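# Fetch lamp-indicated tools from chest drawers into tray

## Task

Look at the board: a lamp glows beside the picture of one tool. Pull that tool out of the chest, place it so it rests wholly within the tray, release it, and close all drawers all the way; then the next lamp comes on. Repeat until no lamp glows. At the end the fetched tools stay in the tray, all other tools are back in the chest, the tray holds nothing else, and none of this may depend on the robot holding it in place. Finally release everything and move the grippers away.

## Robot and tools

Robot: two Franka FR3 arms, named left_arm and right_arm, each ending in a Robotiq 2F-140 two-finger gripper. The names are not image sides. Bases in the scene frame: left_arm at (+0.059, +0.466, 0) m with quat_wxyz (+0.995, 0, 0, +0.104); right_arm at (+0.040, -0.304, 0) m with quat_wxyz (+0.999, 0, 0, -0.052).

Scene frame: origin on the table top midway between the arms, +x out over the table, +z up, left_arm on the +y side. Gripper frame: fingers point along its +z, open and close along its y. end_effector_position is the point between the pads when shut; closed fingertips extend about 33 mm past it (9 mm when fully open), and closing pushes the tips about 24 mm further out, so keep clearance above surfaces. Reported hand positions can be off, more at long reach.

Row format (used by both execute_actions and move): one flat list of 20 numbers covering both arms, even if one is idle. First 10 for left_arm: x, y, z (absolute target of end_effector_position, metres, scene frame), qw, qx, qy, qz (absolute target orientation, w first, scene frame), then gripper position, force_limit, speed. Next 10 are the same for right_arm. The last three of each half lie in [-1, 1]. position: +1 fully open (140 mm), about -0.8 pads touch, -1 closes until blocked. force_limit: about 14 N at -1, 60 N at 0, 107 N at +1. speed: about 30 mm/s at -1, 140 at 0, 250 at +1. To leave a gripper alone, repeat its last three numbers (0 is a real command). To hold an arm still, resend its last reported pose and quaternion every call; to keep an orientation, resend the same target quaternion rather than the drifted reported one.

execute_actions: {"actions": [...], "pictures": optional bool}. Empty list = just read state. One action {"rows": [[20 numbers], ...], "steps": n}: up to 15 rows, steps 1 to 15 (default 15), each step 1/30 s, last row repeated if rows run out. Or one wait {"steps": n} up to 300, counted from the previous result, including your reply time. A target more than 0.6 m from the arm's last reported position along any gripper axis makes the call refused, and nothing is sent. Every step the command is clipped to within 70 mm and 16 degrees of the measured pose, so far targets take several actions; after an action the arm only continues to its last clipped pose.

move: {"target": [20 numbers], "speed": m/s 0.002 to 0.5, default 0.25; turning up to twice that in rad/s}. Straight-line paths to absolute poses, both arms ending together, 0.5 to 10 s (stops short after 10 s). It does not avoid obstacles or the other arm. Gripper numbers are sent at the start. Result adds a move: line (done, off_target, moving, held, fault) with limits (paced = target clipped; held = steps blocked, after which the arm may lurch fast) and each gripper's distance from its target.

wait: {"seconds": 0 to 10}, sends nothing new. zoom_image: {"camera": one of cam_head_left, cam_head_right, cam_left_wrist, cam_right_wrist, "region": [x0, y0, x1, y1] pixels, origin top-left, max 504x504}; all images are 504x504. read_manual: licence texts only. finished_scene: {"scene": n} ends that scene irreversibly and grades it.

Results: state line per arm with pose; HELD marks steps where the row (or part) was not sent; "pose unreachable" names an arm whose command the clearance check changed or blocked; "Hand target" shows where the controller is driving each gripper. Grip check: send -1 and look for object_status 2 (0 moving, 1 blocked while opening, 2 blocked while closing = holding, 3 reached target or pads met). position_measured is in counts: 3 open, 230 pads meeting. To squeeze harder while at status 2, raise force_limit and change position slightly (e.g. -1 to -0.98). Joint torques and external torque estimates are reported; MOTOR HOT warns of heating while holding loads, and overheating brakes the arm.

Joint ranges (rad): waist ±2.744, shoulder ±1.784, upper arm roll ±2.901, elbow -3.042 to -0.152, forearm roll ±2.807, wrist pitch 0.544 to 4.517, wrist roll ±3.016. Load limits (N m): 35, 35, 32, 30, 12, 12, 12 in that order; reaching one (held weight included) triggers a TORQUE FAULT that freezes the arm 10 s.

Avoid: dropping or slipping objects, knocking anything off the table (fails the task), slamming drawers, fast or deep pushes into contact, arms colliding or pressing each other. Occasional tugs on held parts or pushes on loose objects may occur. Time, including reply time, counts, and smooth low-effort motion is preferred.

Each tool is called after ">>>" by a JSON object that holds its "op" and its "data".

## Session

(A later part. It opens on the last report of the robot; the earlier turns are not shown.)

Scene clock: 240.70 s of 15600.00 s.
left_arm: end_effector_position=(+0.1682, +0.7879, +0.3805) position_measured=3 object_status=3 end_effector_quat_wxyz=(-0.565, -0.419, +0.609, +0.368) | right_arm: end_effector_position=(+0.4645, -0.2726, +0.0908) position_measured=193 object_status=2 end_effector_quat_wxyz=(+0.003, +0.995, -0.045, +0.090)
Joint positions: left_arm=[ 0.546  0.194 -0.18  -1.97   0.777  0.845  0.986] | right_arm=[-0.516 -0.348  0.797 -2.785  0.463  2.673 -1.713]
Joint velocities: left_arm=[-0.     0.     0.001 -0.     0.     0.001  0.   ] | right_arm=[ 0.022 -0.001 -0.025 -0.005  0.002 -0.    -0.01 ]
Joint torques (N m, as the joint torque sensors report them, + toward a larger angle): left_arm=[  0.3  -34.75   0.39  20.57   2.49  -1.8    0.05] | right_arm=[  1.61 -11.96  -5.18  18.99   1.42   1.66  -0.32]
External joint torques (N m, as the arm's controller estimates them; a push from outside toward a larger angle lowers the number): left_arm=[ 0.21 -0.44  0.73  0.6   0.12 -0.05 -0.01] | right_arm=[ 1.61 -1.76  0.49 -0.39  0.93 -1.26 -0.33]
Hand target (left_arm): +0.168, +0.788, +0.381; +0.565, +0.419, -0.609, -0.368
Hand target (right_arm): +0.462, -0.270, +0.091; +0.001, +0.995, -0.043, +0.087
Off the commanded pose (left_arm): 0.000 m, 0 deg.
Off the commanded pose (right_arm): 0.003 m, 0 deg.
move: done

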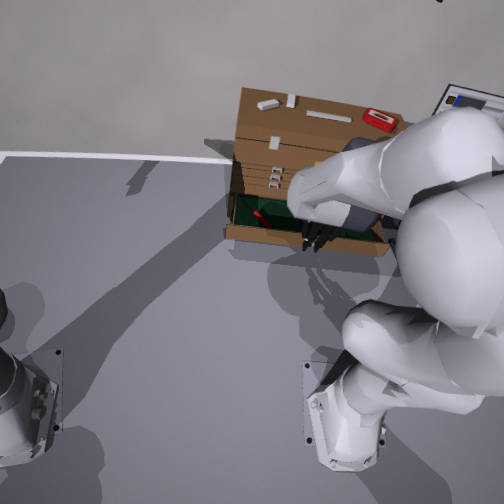

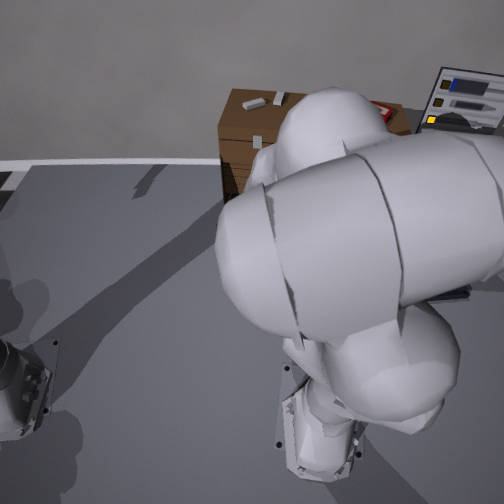

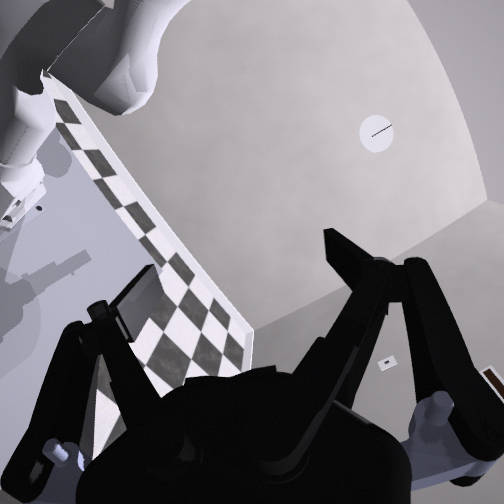

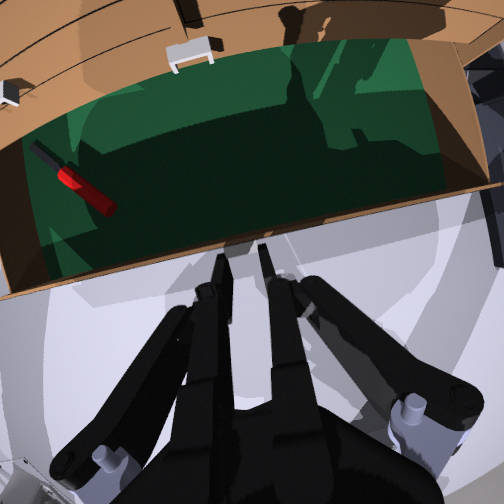

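>>> {"op": "move", "data": {"target": [0.1682,0.7879,0.3805,-0.565,-0.419,0.609,0.368,1,0,0,0.549,-0.284,0.090,0.004,0.995,-0.043,0.087,-1,-0.3,-0.6], "speed": 0.04}}

>>> {"op": "move", "data": {"target": [0.1682,0.7879,0.3805,-0.565,-0.419,0.609,0.368,1,0,0,0.545,-0.284,0.091,0.004,0.995,-0.043,0.087,-0.15,-0.3,-0.3], "speed": 0.03}}

>>> {"op": "move", "data": {"target": [0.1682,0.7879,0.3805,-0.565,-0.419,0.609,0.368,1,0,0,0.538,-0.282,0.090,0.015,0.939,-0.041,0.342,-0.15,-0.3,-0.3], "speed": 0.1}}

>>> {"op": "move", "data": {"target": [0.1682,0.7879,0.3805,-0.565,-0.419,0.609,0.368,1,0,0,0.594,-0.285,0.089,0.015,0.939,-0.041,0.342,-0.15,-0.3,-0.3], "speed": 0.035}}

>>> {"op": "move", "data": {"target": [0.1682,0.7879,0.3805,-0.565,-0.419,0.609,0.368,1,0,0,0.609,-0.286,0.089,0.015,0.939,-0.041,0.342,-0.15,-0.3,-0.3], "speed": 0.012}}

Scene clock: 262.00 s of 15600.00 s.
left_arm: end_effector_position=(+0.1682, +0.7879, +0.3805) position_measured=3 object_status=3 end_effector_quat_wxyz=(-0.565, -0.419, +0.609, +0.368) | right_arm: end_effector_position=(+0.5486, -0.2848, +0.0902) position_measured=193 object_status=2 end_effector_quat_wxyz=(+0.006, +0.996, -0.031, +0.088)
Joint positions: left_arm=[ 0.546  0.194 -0.18  -1.97   0.777  0.845  0.986] | right_arm=[-0.882 -0.049  1.041 -2.539  0.037  2.688 -1.484]
Joint velocities: left_arm=[-0.     0.     0.001 -0.    -0.001  0.001 -0.001] | right_arm=[-0.016  0.009  0.019  0.007 -0.049 -0.001  0.083]
Joint torques (N m, as the joint torque sensors report them, + toward a larger angle): left_arm=[ -0.27 -35.3    0.36  20.13   2.48  -1.81   0.05] | right_arm=[ -2.44 -10.28  -1.4   19.98  -0.91   2.93  -0.05]
External joint torques (N m, as the arm's controller estimates them; a push from outside toward a larger angle lowers the number): left_arm=[-0.29 -1.01  0.76  0.14  0.11 -0.07 -0.01] | right_arm=[-2.34  1.97 -0.09 -0.09 -1.47  0.02 -0.06]
Hand target (left_arm): +0.168, +0.788, +0.381; +0.565, +0.419, -0.609, -0.368
Hand target (right_arm): +0.548, -0.288, +0.090; +0.006, +0.995, -0.043, +0.087
Off the commanded pose (left_arm): 0.000 m, 0 deg.
Off the commanded pose (right_arm): 0.001 m, 1 deg.
After step 90, 15.83 s passed at rest.
move: done

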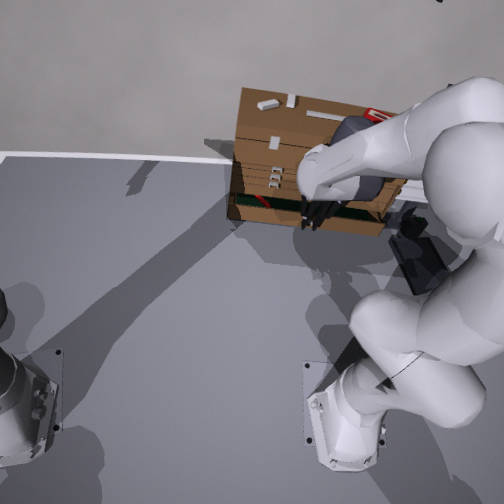

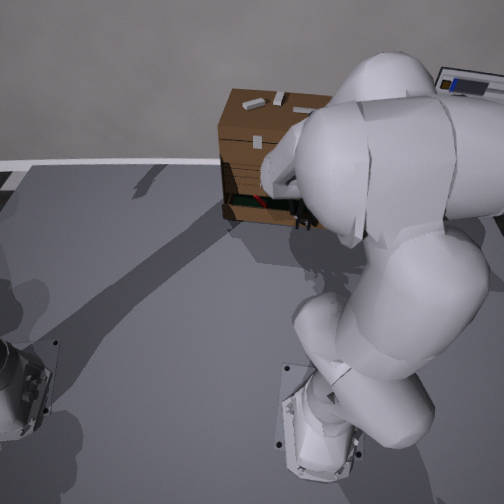

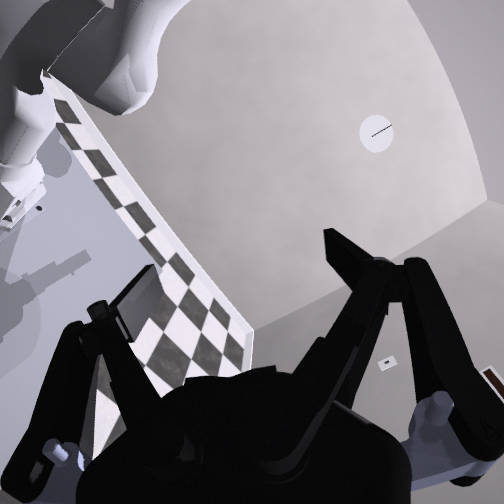

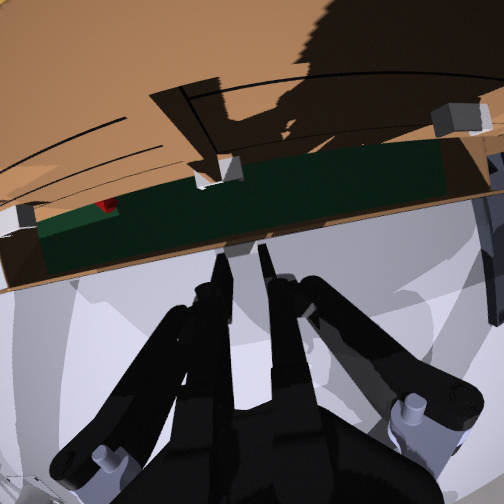

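Scene clock: 262.70 s of 15600.00 s.
left_arm: end_effector_position=(+0.1682, +0.7879, +0.3805) position_measured=3 object_status=3 end_effector_quat_wxyz=(-0.565, -0.419, +0.609, +0.368) | right_arm: end_effector_position=(+0.5468, -0.2840, +0.0917) position_measured=148 object_status=3 end_effector_quat_wxyz=(+0.004, +0.995, -0.042, +0.089)
Joint positions: left_arm=[ 0.546  0.194 -0.18  -1.97   0.777  0.845  0.986] | right_arm=[-0.877 -0.067  1.041 -2.546  0.07   2.688 -1.484]
Joint velocities: left_arm=[-0.001 -0.    -0.    -0.002  0.     0.     0.001] | right_arm=[ 0.002 -0.004 -0.    -0.003  0.015 -0.     0.001]
Joint torques (N m, as the joint torque sensors report them, + toward a larger angle): left_arm=[  0.35 -35.17   0.21  20.58   2.48  -1.8    0.05] | right_arm=[  0.88 -13.05  -1.42  19.21   1.16   2.26  -0.25]
External joint torques (N m, as the arm's controller estimates them; a push from outside toward a larger angle lowers the number): left_arm=[ 0.42 -0.86  0.7   0.62  0.11 -0.06 -0.01] | right_arm=[ 0.86 -1.23  0.17 -0.85  0.63 -0.64 -0.25]
Hand target (left_arm): +0.168, +0.788, +0.381; +0.565, +0.419, -0.609, -0.368
Hand target (right_arm): +0.545, -0.284, +0.091; +0.004, +0.995, -0.043, +0.087
Off the commanded pose (left_arm): 0.000 m, 0 deg.
Off the commanded pose (right_arm): 0.002 m, 0 deg.
move: done

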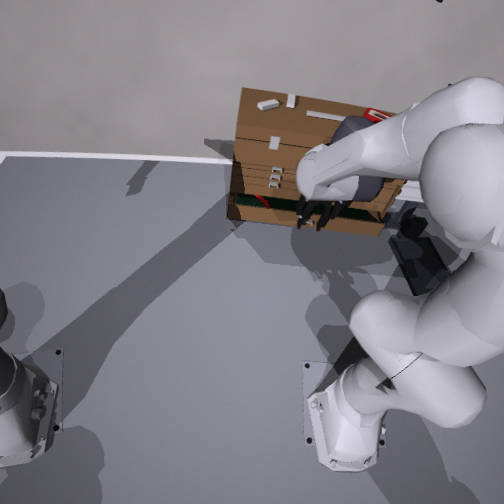

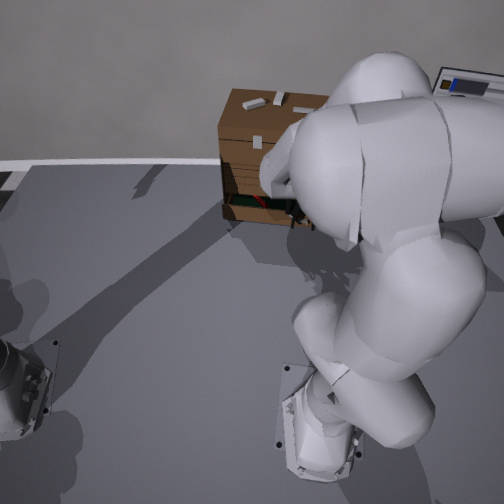

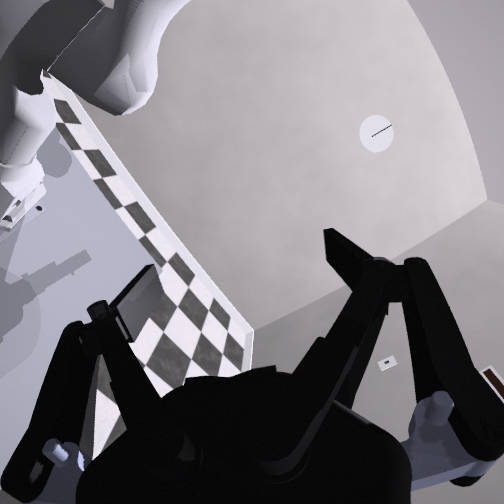

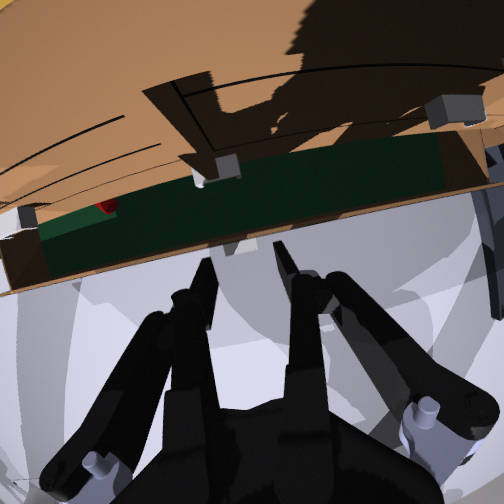

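Scene clock: 266.37 s of 15600.00 s.
left_arm: end_effector_position=(+0.1682, +0.7879, +0.3805) position_measured=3 object_status=3 end_effector_quat_wxyz=(-0.565, -0.419, +0.609, +0.368) | right_arm: end_effector_position=(+0.5394, -0.2755, +0.0870) position_measured=148 object_status=3 end_effector_quat_wxyz=(+0.009, +0.939, -0.046, +0.340)
Joint positions: left_arm=[ 0.546  0.194 -0.18  -1.97   0.777  0.845  0.986] | right_arm=[-0.627  0.112  1.009 -2.924  0.551  3.734 -1.806]
Joint velocities: left_arm=[-0.    -0.     0.001 -0.     0.    -0.    -0.001] | right_arm=[ 0.037  0.002 -0.03   0.002  0.016  0.015 -0.036]
Joint torques (N m, as the joint torque sensors report them, + toward a larger angle): left_arm=[  0.19 -35.05   0.69  21.14   2.47  -1.81   0.03] | right_arm=[ -0.61 -13.06   1.86  14.82   0.25   3.94  -0.53]
External joint torques (N m, as the arm's controller estimates them; a push from outside toward a larger angle lowers the number): left_arm=[ 0.13 -0.76  1.06  1.16  0.09 -0.07 -0.02] | right_arm=[-0.58  0.92 -0.11  2.25  0.75  0.49 -0.55]
Hand target (left_arm): +0.168, +0.788, +0.381; +0.565, +0.419, -0.609, -0.368
Hand target (right_arm): +0.540, -0.277, +0.088; +0.013, +0.939, -0.040, +0.342
Off the commanded pose (left_arm): 0.000 m, 0 deg.
Off the commanded pose (right_arm): 0.007 m, 1 deg.
move: off_target (right_arm)

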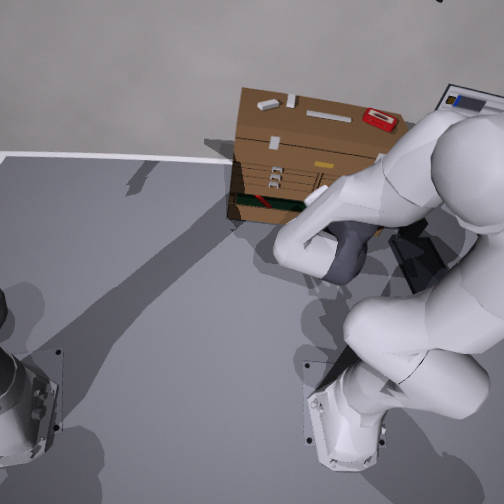

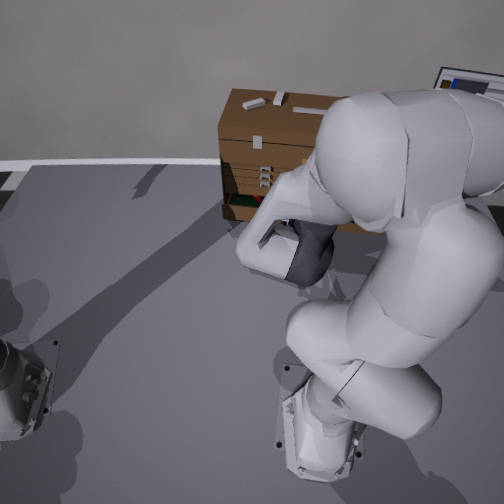

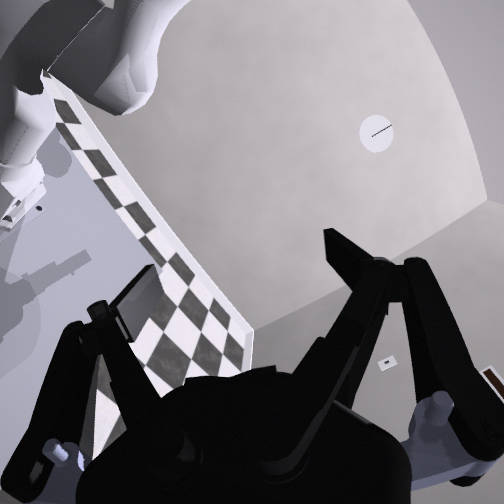

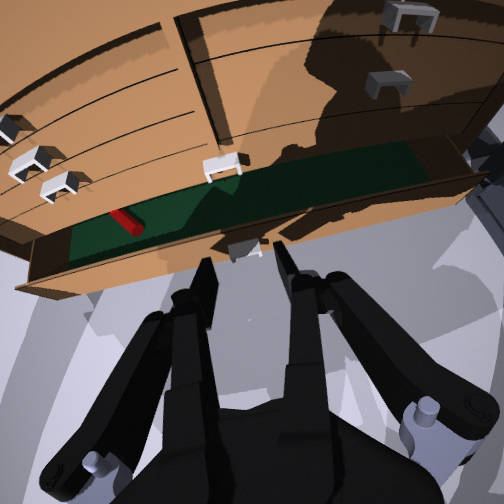

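Scene clock: 268.23 s of 15600.00 s.
left_arm: end_effector_position=(+0.1682, +0.7879, +0.3805) position_measured=3 object_status=3 end_effector_quat_wxyz=(-0.565, -0.419, +0.609, +0.368) | right_arm: end_effector_position=(+0.5934, -0.2823, +0.0890) position_measured=148 object_status=3 end_effector_quat_wxyz=(+0.010, +0.938, -0.043, +0.343)
Joint positions: left_arm=[ 0.546  0.194 -0.18  -1.97   0.777  0.845  0.986] | right_arm=[-0.465  0.215  0.816 -2.752  0.637  3.696 -1.979]
Joint velocities: left_arm=[ 0.001  0.    -0.     0.001  0.002 -0.001 -0.   ] | right_arm=[ 0.047 -0.001 -0.041  0.009  0.013 -0.002 -0.032]
Joint torques (N m, as the joint torque sensors report them, + toward a larger angle): left_arm=[ -0.22 -35.17   0.32  20.39   2.51  -1.79   0.04] | right_arm=[ -0.63 -21.26   1.37  16.15   0.26   2.86  -0.49]
External joint torques (N m, as the arm's controller estimates them; a push from outside toward a larger angle lowers the number): left_arm=[-0.29 -0.85  0.69  0.4   0.14 -0.05 -0.02] | right_arm=[-0.68 -0.06 -2.35  2.15  1.13 -0.48 -0.5 ]
Hand target (left_arm): +0.168, +0.788, +0.381; +0.565, +0.419, -0.609, -0.368
Hand target (right_arm): +0.594, -0.286, +0.089; +0.014, +0.938, -0.040, +0.343
Off the commanded pose (left_arm): 0.000 m, 0 deg.
Off the commanded pose (right_arm): 0.003 m, 1 deg.
move: done

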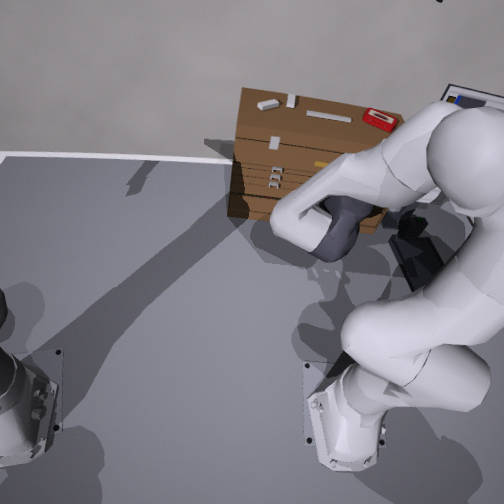

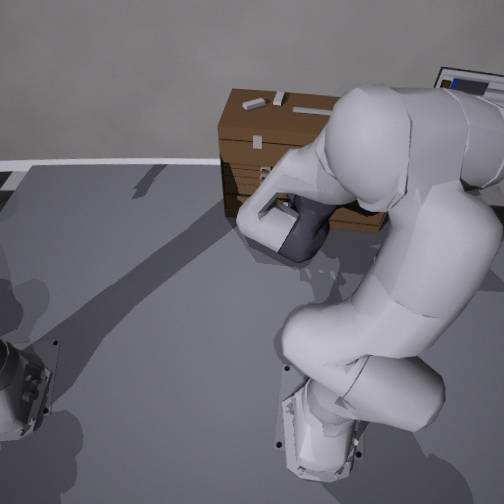

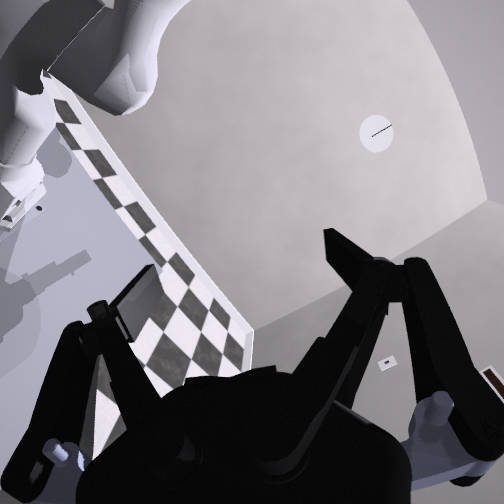

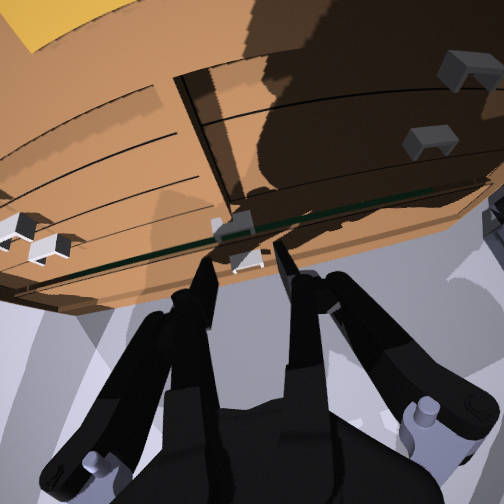

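Scene clock: 269.80 s of 15600.00 s.
left_arm: end_effector_position=(+0.1682, +0.7879, +0.3805) position_measured=3 object_status=3 end_effector_quat_wxyz=(-0.565, -0.419, +0.609, +0.368) | right_arm: end_effector_position=(+0.6048, -0.2835, +0.0888) position_measured=148 object_status=3 end_effector_quat_wxyz=(+0.014, +0.939, -0.042, +0.342)
Joint positions: left_arm=[ 0.546  0.194 -0.18  -1.97   0.777  0.845  0.986] | right_arm=[-0.398  0.231  0.752 -2.71   0.672  3.682 -2.019]
Joint velocities: left_arm=[-0.001 -0.     0.    -0.    -0.001  0.001 -0.001] | right_arm=[ 0.024 -0.003 -0.018  0.002  0.006 -0.001 -0.011]
Joint torques (N m, as the joint torque sensors report them, + toward a larger angle): left_arm=[  0.07 -35.09   0.51  20.52   2.48  -1.77   0.  ] | right_arm=[ -1.41 -19.51   0.65  21.14  -0.94   2.22  -0.66]
External joint torques (N m, as the arm's controller estimates them; a push from outside toward a larger angle lowers the number): left_arm=[ 0.04 -0.73  0.91  0.49  0.11 -0.03 -0.06] | right_arm=[-1.45  3.62 -3.1   6.84 -0.03 -1.09 -0.66]
Hand target (left_arm): +0.168, +0.788, +0.381; +0.565, +0.419, -0.609, -0.368
Hand target (right_arm): +0.609, -0.286, +0.089; +0.015, +0.939, -0.041, +0.342
Off the commanded pose (left_arm): 0.000 m, 0 deg.
Off the commanded pose (right_arm): 0.005 m, 0 deg.
move: off_target (right_arm)

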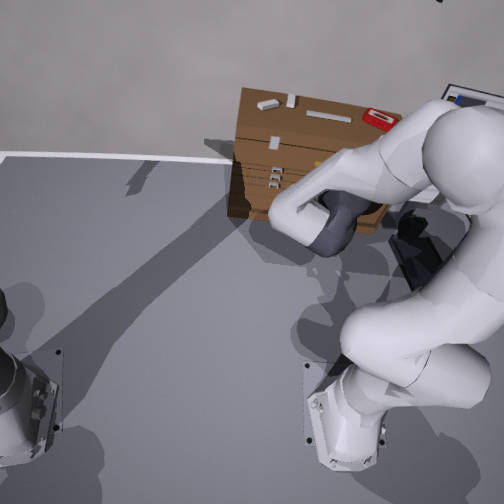

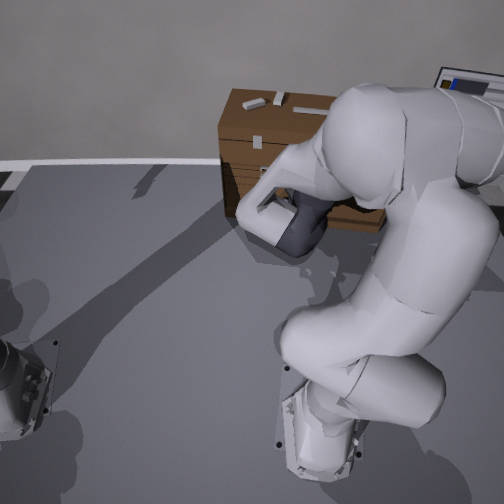

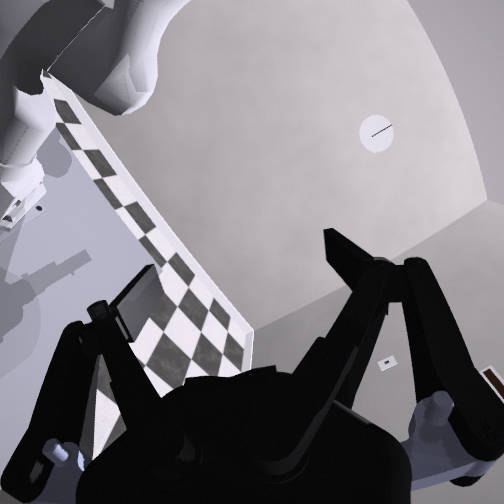

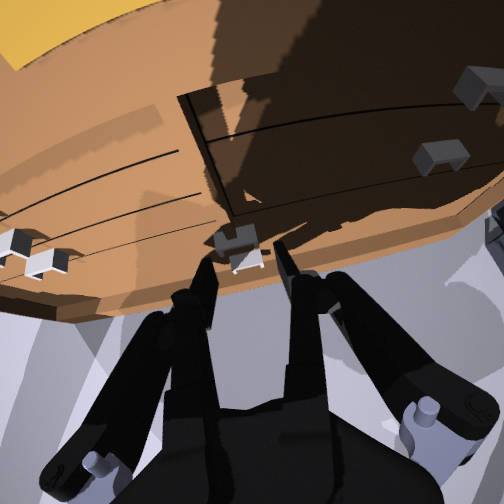

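>>> {"op": "move", "data": {"target": [0.1682,0.7879,0.3805,-0.565,-0.419,0.609,0.368,1,0,0,0.565,-0.29,0.10,0.015,0.939,-0.041,0.342,-0.15,-0.3,-0.3], "speed": 0.06}}

>>> {"op": "move", "data": {"target": [0.1682,0.7879,0.3805,-0.565,-0.419,0.609,0.368,1,0,0,0.56,-0.41,0.182,0.015,0.939,-0.041,0.342,-0.15,-0.3,-0.3], "speed": 0.1}}

>>> {"op": "move", "data": {"target": [0.1682,0.7879,0.3805,-0.565,-0.419,0.609,0.368,1,0,0,0.575,-0.41,0.182,0.015,0.939,-0.041,0.342,-0.15,-0.3,-0.3], "speed": 0.02}}

Scene clock: 284.47 s of 15600.00 s.
left_arm: end_effector_position=(+0.1682, +0.7879, +0.3805) position_measured=3 object_status=3 end_effector_quat_wxyz=(-0.565, -0.419, +0.609, +0.368) | right_arm: end_effector_position=(+0.5651, -0.2907, +0.1006) position_measured=148 object_status=3 end_effector_quat_wxyz=(+0.021, +0.939, -0.034, +0.342)
Joint positions: left_arm=[ 0.546  0.194 -0.18  -1.97   0.777  0.845  0.986] | right_arm=[-0.547  0.077  0.878 -2.864  0.53   3.656 -1.856]
Joint velocities: left_arm=[ 0.     0.    -0.     0.    -0.001  0.001  0.   ] | right_arm=[-0.035 -0.003  0.023 -0.005 -0.037 -0.002  0.058]
Joint torques (N m, as the joint torque sensors report them, + toward a larger angle): left_arm=[  0.34 -35.03   0.52  20.82   2.49  -1.8    0.05] | right_arm=[ -0.93 -17.57   2.94  13.65  -1.41   2.67   0.36]
External joint torques (N m, as the arm's controller estimates them; a push from outside toward a larger angle lowers the number): left_arm=[ 0.35 -0.81  0.95  0.88  0.13 -0.07 -0.01] | right_arm=[-0.99 -1.2   1.61 -0.37 -1.   -0.77  0.34]
Hand target (left_arm): +0.168, +0.788, +0.381; +0.565, +0.419, -0.609, -0.368
Hand target (right_arm): +0.564, -0.290, +0.100; +0.016, +0.939, -0.042, +0.341
Off the commanded pose (left_arm): 0.000 m, 0 deg.
Off the commanded pose (right_arm): 0.001 m, 1 deg.
After step 90, 10.30 s passed at rest.
move: done

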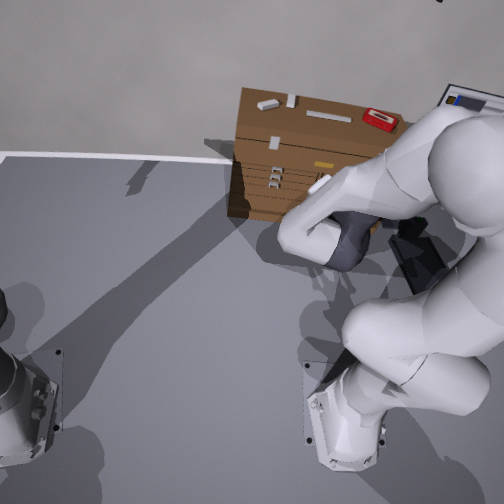

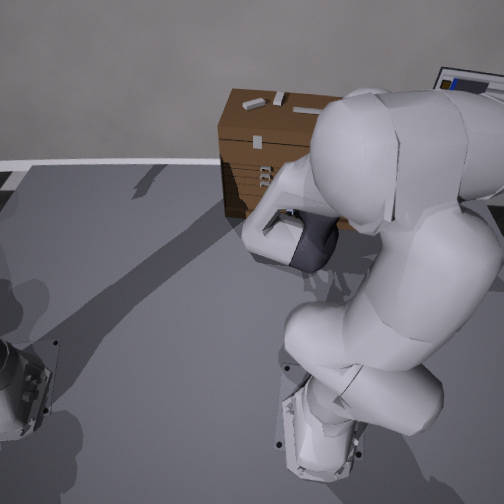

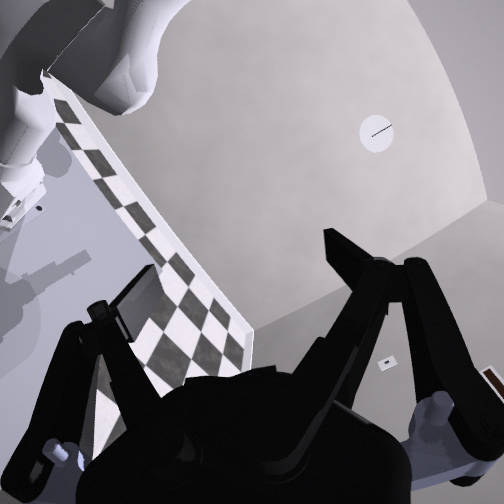

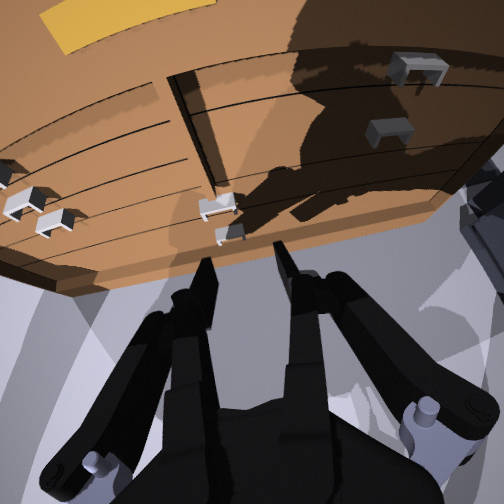

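Scene clock: 286.60 s of 15600.00 s.
left_arm: end_effector_position=(+0.1682, +0.7879, +0.3805) position_measured=3 object_status=3 end_effector_quat_wxyz=(-0.565, -0.419, +0.609, +0.368) | right_arm: end_effector_position=(+0.5568, -0.4123, +0.1813) position_measured=148 object_status=3 end_effector_quat_wxyz=(+0.017, +0.938, -0.047, +0.343)
Joint positions: left_arm=[ 0.546  0.194 -0.18  -1.97   0.777  0.845  0.986] | right_arm=[ 0.191 -0.291 -0.431 -2.883 -0.334  3.305 -1.494]
Joint velocities: left_arm=[-0.    -0.    -0.    -0.    -0.001 -0.001 -0.002] | right_arm=[ 0.03  -0.002 -0.034  0.002 -0.01  -0.018  0.   ]
Joint torques (N m, as the joint torque sensors report them, + toward a larger angle): left_arm=[  0.12 -35.14   0.59  20.91   2.51  -1.83   0.04] | right_arm=[  0.57 -17.17   2.34  19.22  -0.49   2.8   -0.39]
External joint torques (N m, as the arm's controller estimates them; a push from outside toward a larger angle lowers the number): left_arm=[ 0.17 -0.87  1.06  0.95  0.15 -0.09 -0.02] | right_arm=[ 0.5  -1.63  0.13  0.59 -1.06 -0.69 -0.41]
Hand target (left_arm): +0.168, +0.788, +0.381; +0.565, +0.419, -0.609, -0.368
Hand target (right_arm): +0.556, -0.412, +0.181; +0.018, +0.939, -0.042, +0.341
Off the commanded pose (left_arm): 0.000 m, 0 deg.
Off the commanded pose (right_arm): 0.004 m, 1 deg.
move: off_target (right_arm)

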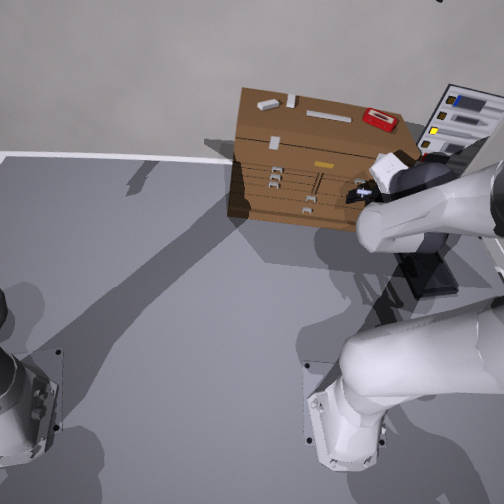

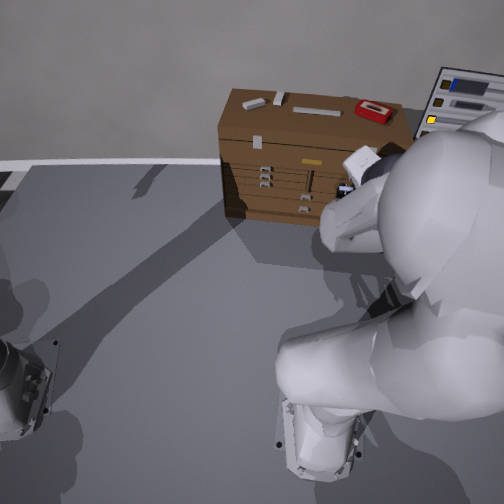

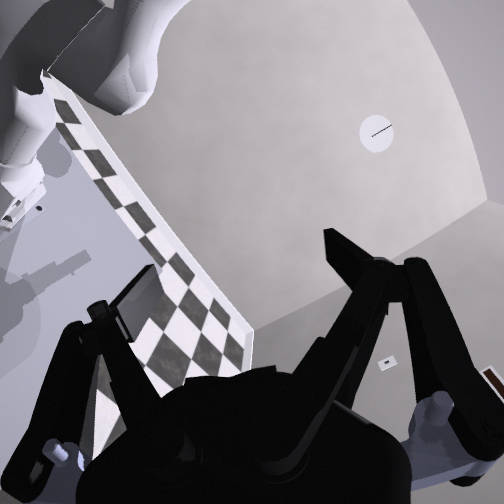

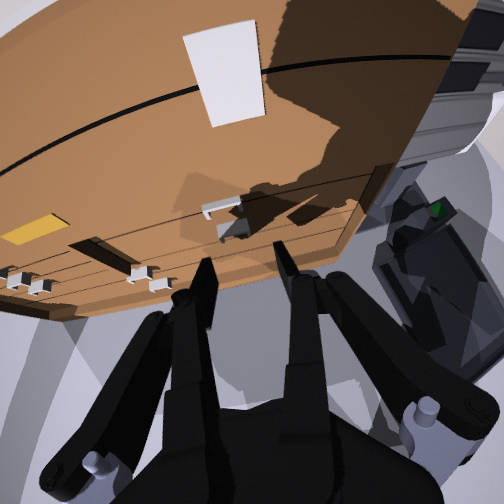

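Scene clock: 287.73 s of 15600.00 s.
left_arm: end_effector_position=(+0.1682, +0.7879, +0.3805) position_measured=3 object_status=3 end_effector_quat_wxyz=(-0.565, -0.419, +0.609, +0.368) | right_arm: end_effector_position=(+0.5754, -0.4103, +0.1834) position_measured=148 object_status=3 end_effector_quat_wxyz=(+0.016, +0.938, -0.039, +0.344)
Joint positions: left_arm=[ 0.546  0.194 -0.18  -1.97   0.777  0.845  0.986] | right_arm=[ 0.284 -0.248 -0.506 -2.83  -0.334  3.304 -1.494]
Joint velocities: left_arm=[-0.001  0.001  0.001  0.    -0.002  0.001 -0.001] | right_arm=[ 0.019  0.002 -0.019  0.005 -0.001 -0.003 -0.002]
Joint torques (N m, as the joint torque sensors report them, + toward a larger angle): left_arm=[ -0.44 -35.5    0.27  20.82   2.59  -1.83   0.05] | right_arm=[  1.18 -15.36   2.08  19.24   0.7    2.67  -0.01]
External joint torques (N m, as the arm's controller estimates them; a push from outside toward a larger angle lowers the number): left_arm=[-0.4  -1.19  0.72  0.83  0.22 -0.1  -0.01] | right_arm=[ 1.19  1.19 -0.23  0.48  0.1  -0.83 -0.03]
Hand target (left_arm): +0.168, +0.788, +0.381; +0.565, +0.419, -0.609, -0.368
Hand target (right_arm): +0.575, -0.411, +0.182; +0.015, +0.939, -0.041, +0.342
Off the commanded pose (left_arm): 0.000 m, 0 deg.
Off the commanded pose (right_arm): 0.002 m, 0 deg.
move: done

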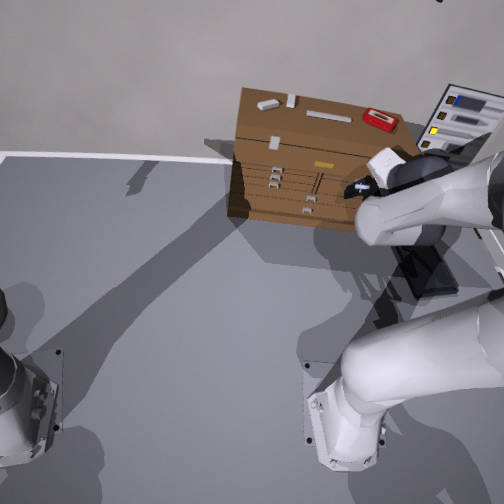

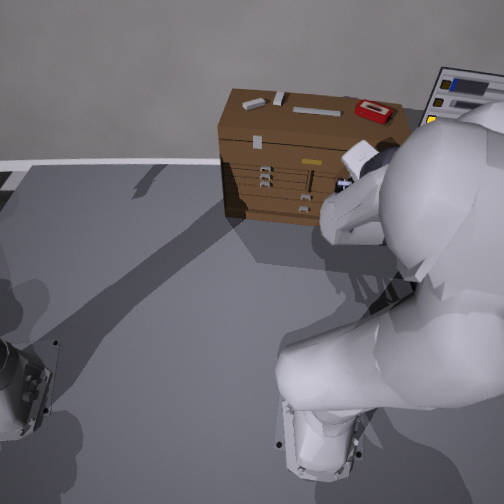

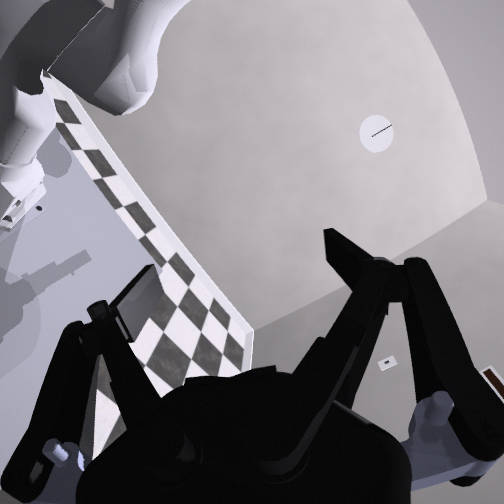

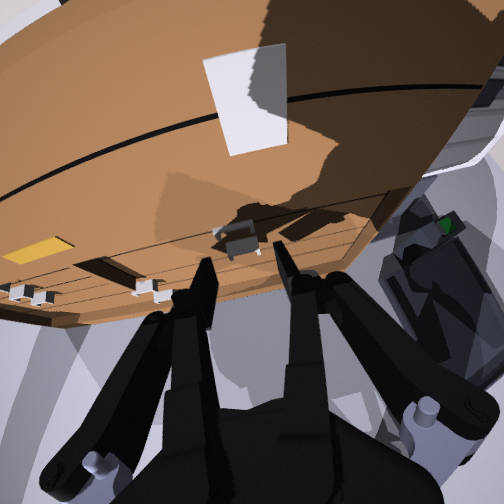

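>>> {"op": "move", "data": {"target": [0.1682,0.7879,0.3805,-0.565,-0.419,0.609,0.368,1,0,0,0.590,-0.411,0.181,0.015,0.939,-0.041,0.342,-0.15,-0.3,-0.3], "speed": 0.015}}

>>> {"op": "move", "data": {"target": [0.1682,0.7879,0.3805,-0.565,-0.419,0.609,0.368,1,0,0,0.590,-0.411,0.181,0.015,0.939,-0.041,0.342,-1,-0.3,-0.6], "speed": 0.015}}

>>> {"op": "move", "data": {"target": [0.1682,0.7879,0.3805,-0.565,-0.419,0.609,0.368,1,0,0,0.545,-0.407,0.181,0.015,0.939,-0.041,0.342,-1,-0.3,-0.6], "speed": 0.04}}

Scene clock: 304.20 s of 15600.00 s.
left_arm: end_effector_position=(+0.1682, +0.7879, +0.3805) position_measured=3 object_status=3 end_effector_quat_wxyz=(-0.565, -0.419, +0.609, +0.368) | right_arm: end_effector_position=(+0.5882, -0.4109, +0.1821) position_measured=148 object_status=3 end_effector_quat_wxyz=(+0.015, +0.938, -0.039, +0.344)
Joint positions: left_arm=[ 0.546  0.194 -0.18  -1.97   0.777  0.845  0.986] | right_arm=[ 0.369 -0.212 -0.58  -2.79  -0.33   3.303 -1.49 ]
Joint velocities: left_arm=[ 0.001  0.001 -0.     0.     0.    -0.     0.002] | right_arm=[ 0.025  0.001 -0.027  0.002  0.001  0.     0.007]
Joint torques (N m, as the joint torque sensors report them, + toward a larger angle): left_arm=[  0.31 -34.74   0.57  20.33   2.52  -1.84   0.05] | right_arm=[  1.41 -12.19   2.74  22.34   1.24   3.    -0.03]
External joint torques (N m, as the arm's controller estimates them; a push from outside toward a larger angle lowers the number): left_arm=[ 0.27 -0.51  0.95  0.38  0.16 -0.1  -0.01] | right_arm=[ 1.41  4.81  0.35  3.61  0.64 -0.5  -0.05]
Hand target (left_arm): +0.168, +0.788, +0.381; +0.565, +0.419, -0.609, -0.368
Hand target (right_arm): +0.590, -0.411, +0.181; +0.015, +0.939, -0.041, +0.342
Off the commanded pose (left_arm): 0.000 m, 0 deg.
Off the commanded pose (right_arm): 0.002 m, 0 deg.
After step 90, 12.27 s passed at rest.
move: done

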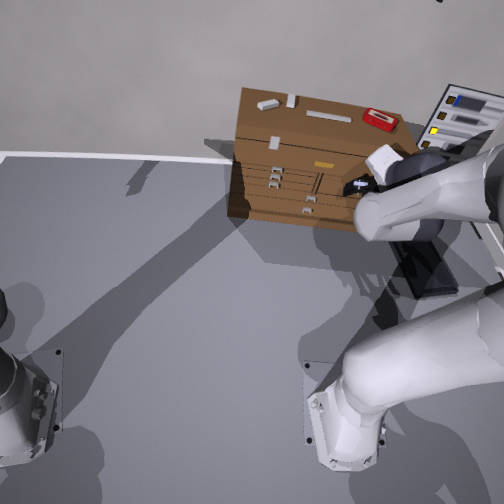

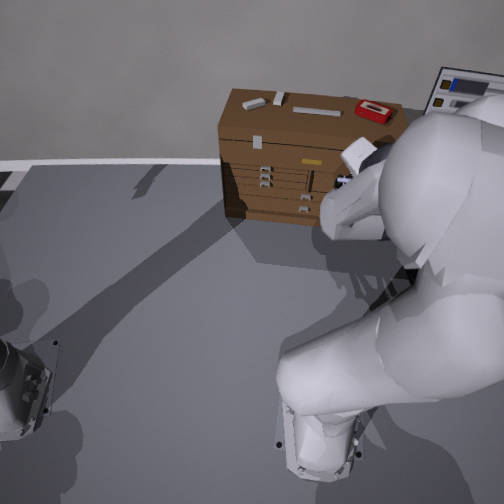

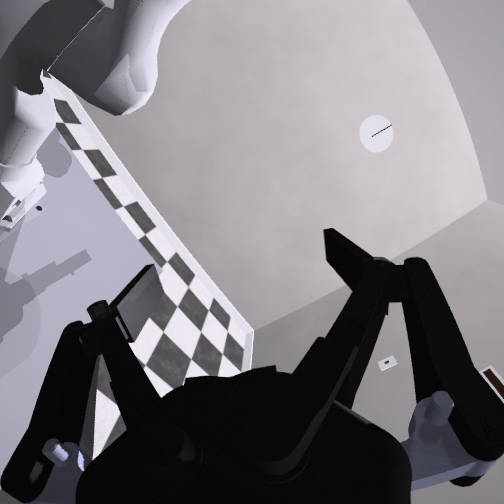

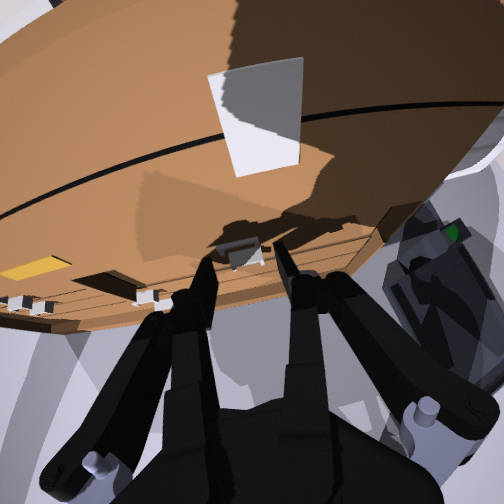

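Scene clock: 304.90 s of 15600.00 s.
left_arm: end_effector_position=(+0.1682, +0.7879, +0.3805) position_measured=3 object_status=3 end_effector_quat_wxyz=(-0.565, -0.419, +0.609, +0.368) | right_arm: end_effector_position=(+0.5867, -0.4128, +0.1807) position_measured=192 object_status=2 end_effector_quat_wxyz=(+0.015, +0.939, -0.042, +0.342)
Joint positions: left_arm=[ 0.546  0.194 -0.18  -1.97   0.777  0.845  0.986] | right_arm=[ 0.37  -0.212 -0.585 -2.791 -0.329  3.3   -1.49 ]
Joint velocities: left_arm=[-0.    -0.001 -0.001 -0.002  0.001  0.001 -0.001] | right_arm=[ 0.002 -0.001 -0.002 -0.     0.001 -0.001 -0.002]
Joint torques (N m, as the joint torque sensors report them, + toward a larger angle): left_arm=[  0.18 -35.14   0.1   20.4    2.53  -1.79   0.07] | right_arm=[  2.9  -12.43   4.47  23.54   1.02   3.4    0.07]
External joint torques (N m, as the arm's controller estimates them; a push from outside toward a larger angle lowers the number): left_arm=[ 0.33 -0.9   0.66  0.48  0.18 -0.05  0.01] | right_arm=[ 2.89  4.48  2.06  4.83  0.42 -0.1   0.05]
Hand target (left_arm): +0.168, +0.788, +0.381; +0.565, +0.419, -0.609, -0.368
Hand target (right_arm): +0.590, -0.411, +0.181; +0.015, +0.939, -0.041, +0.342
Off the commanded pose (left_arm): 0.000 m, 0 deg.
Off the commanded pose (right_arm): 0.004 m, 0 deg.
move: off_target (right_arm)

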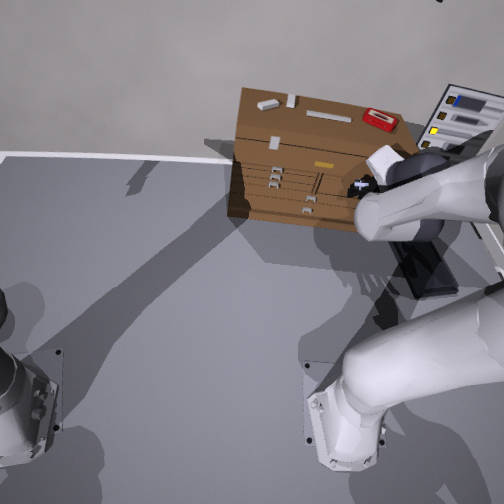

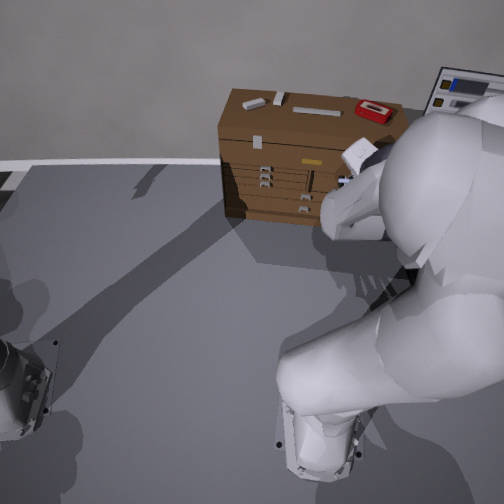

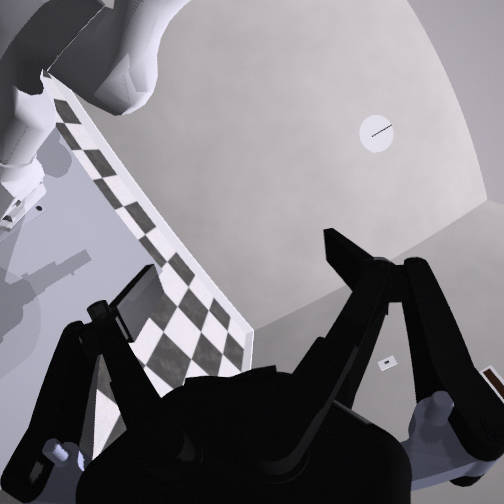

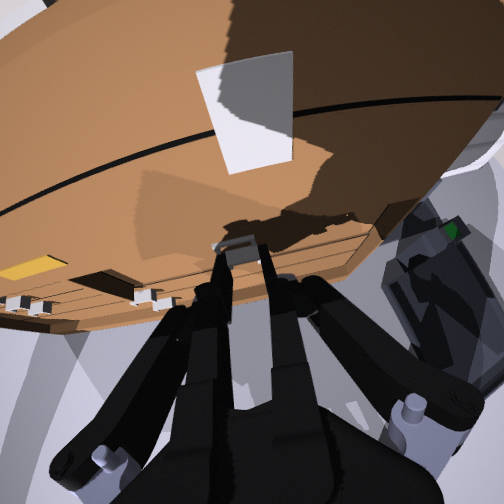

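Scene clock: 306.27 s of 15600.00 s.
left_arm: end_effector_position=(+0.1682, +0.7879, +0.3805) position_measured=3 object_status=3 end_effector_quat_wxyz=(-0.565, -0.419, +0.609, +0.368) | right_arm: end_effector_position=(+0.5457, -0.4074, +0.1809) position_measured=192 object_status=2 end_effector_quat_wxyz=(+0.014, +0.938, -0.045, +0.342)
Joint positions: left_arm=[ 0.546  0.194 -0.18  -1.97   0.777  0.845  0.986] | right_arm=[ 0.176 -0.329 -0.422 -2.918 -0.334  3.3   -1.503]
Joint velocities: left_arm=[-0.    -0.001  0.    -0.     0.001 -0.     0.001] | right_arm=[-0.012 -0.003  0.012 -0.005 -0.     0.001 -0.   ]
Joint torques (N m, as the joint torque sensors report them, + toward a larger angle): left_arm=[  0.09 -34.89   0.74  20.29   2.45  -1.83   0.04] | right_arm=[ -0.5  -16.69   4.19  18.22  -0.35   3.17  -0.27]
External joint torques (N m, as the arm's controller estimates them; a push from outside toward a larger angle lowers the number): left_arm=[ 0.16 -0.52  1.23  0.28  0.09 -0.09 -0.02] | right_arm=[-0.49 -2.29  2.   -0.42 -0.91 -0.33 -0.28]
Hand target (left_arm): +0.168, +0.788, +0.381; +0.565, +0.419, -0.609, -0.368
Hand target (right_arm): +0.545, -0.406, +0.181; +0.014, +0.939, -0.041, +0.342
Off the commanded pose (left_arm): 0.000 m, 0 deg.
Off the commanded pose (right_arm): 0.001 m, 1 deg.
move: done

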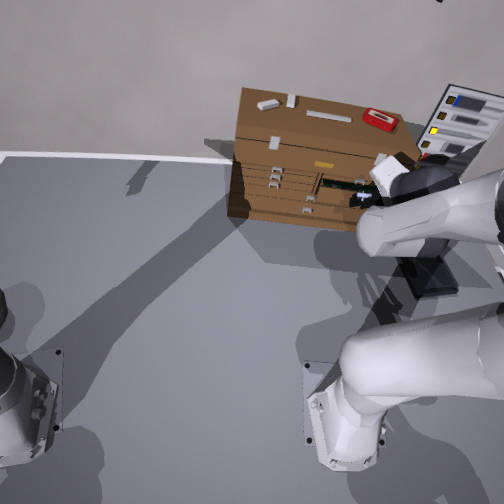

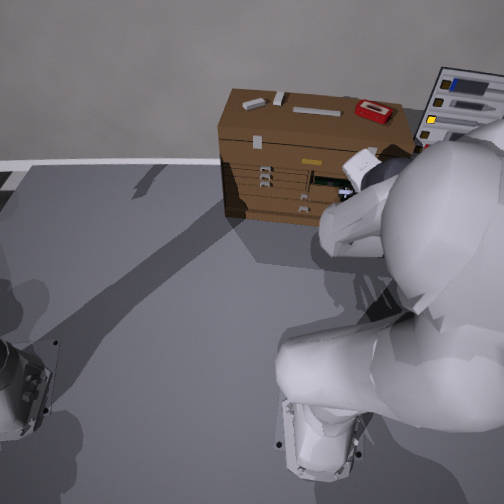

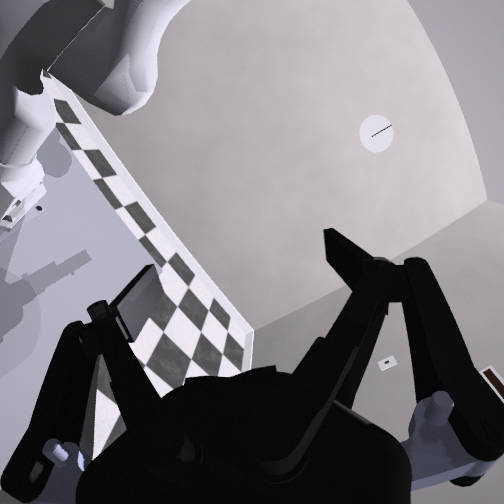

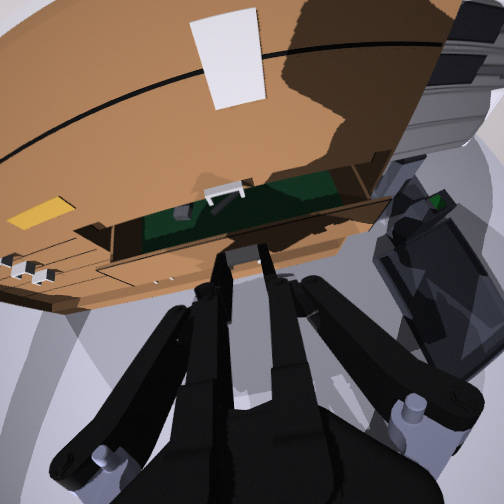

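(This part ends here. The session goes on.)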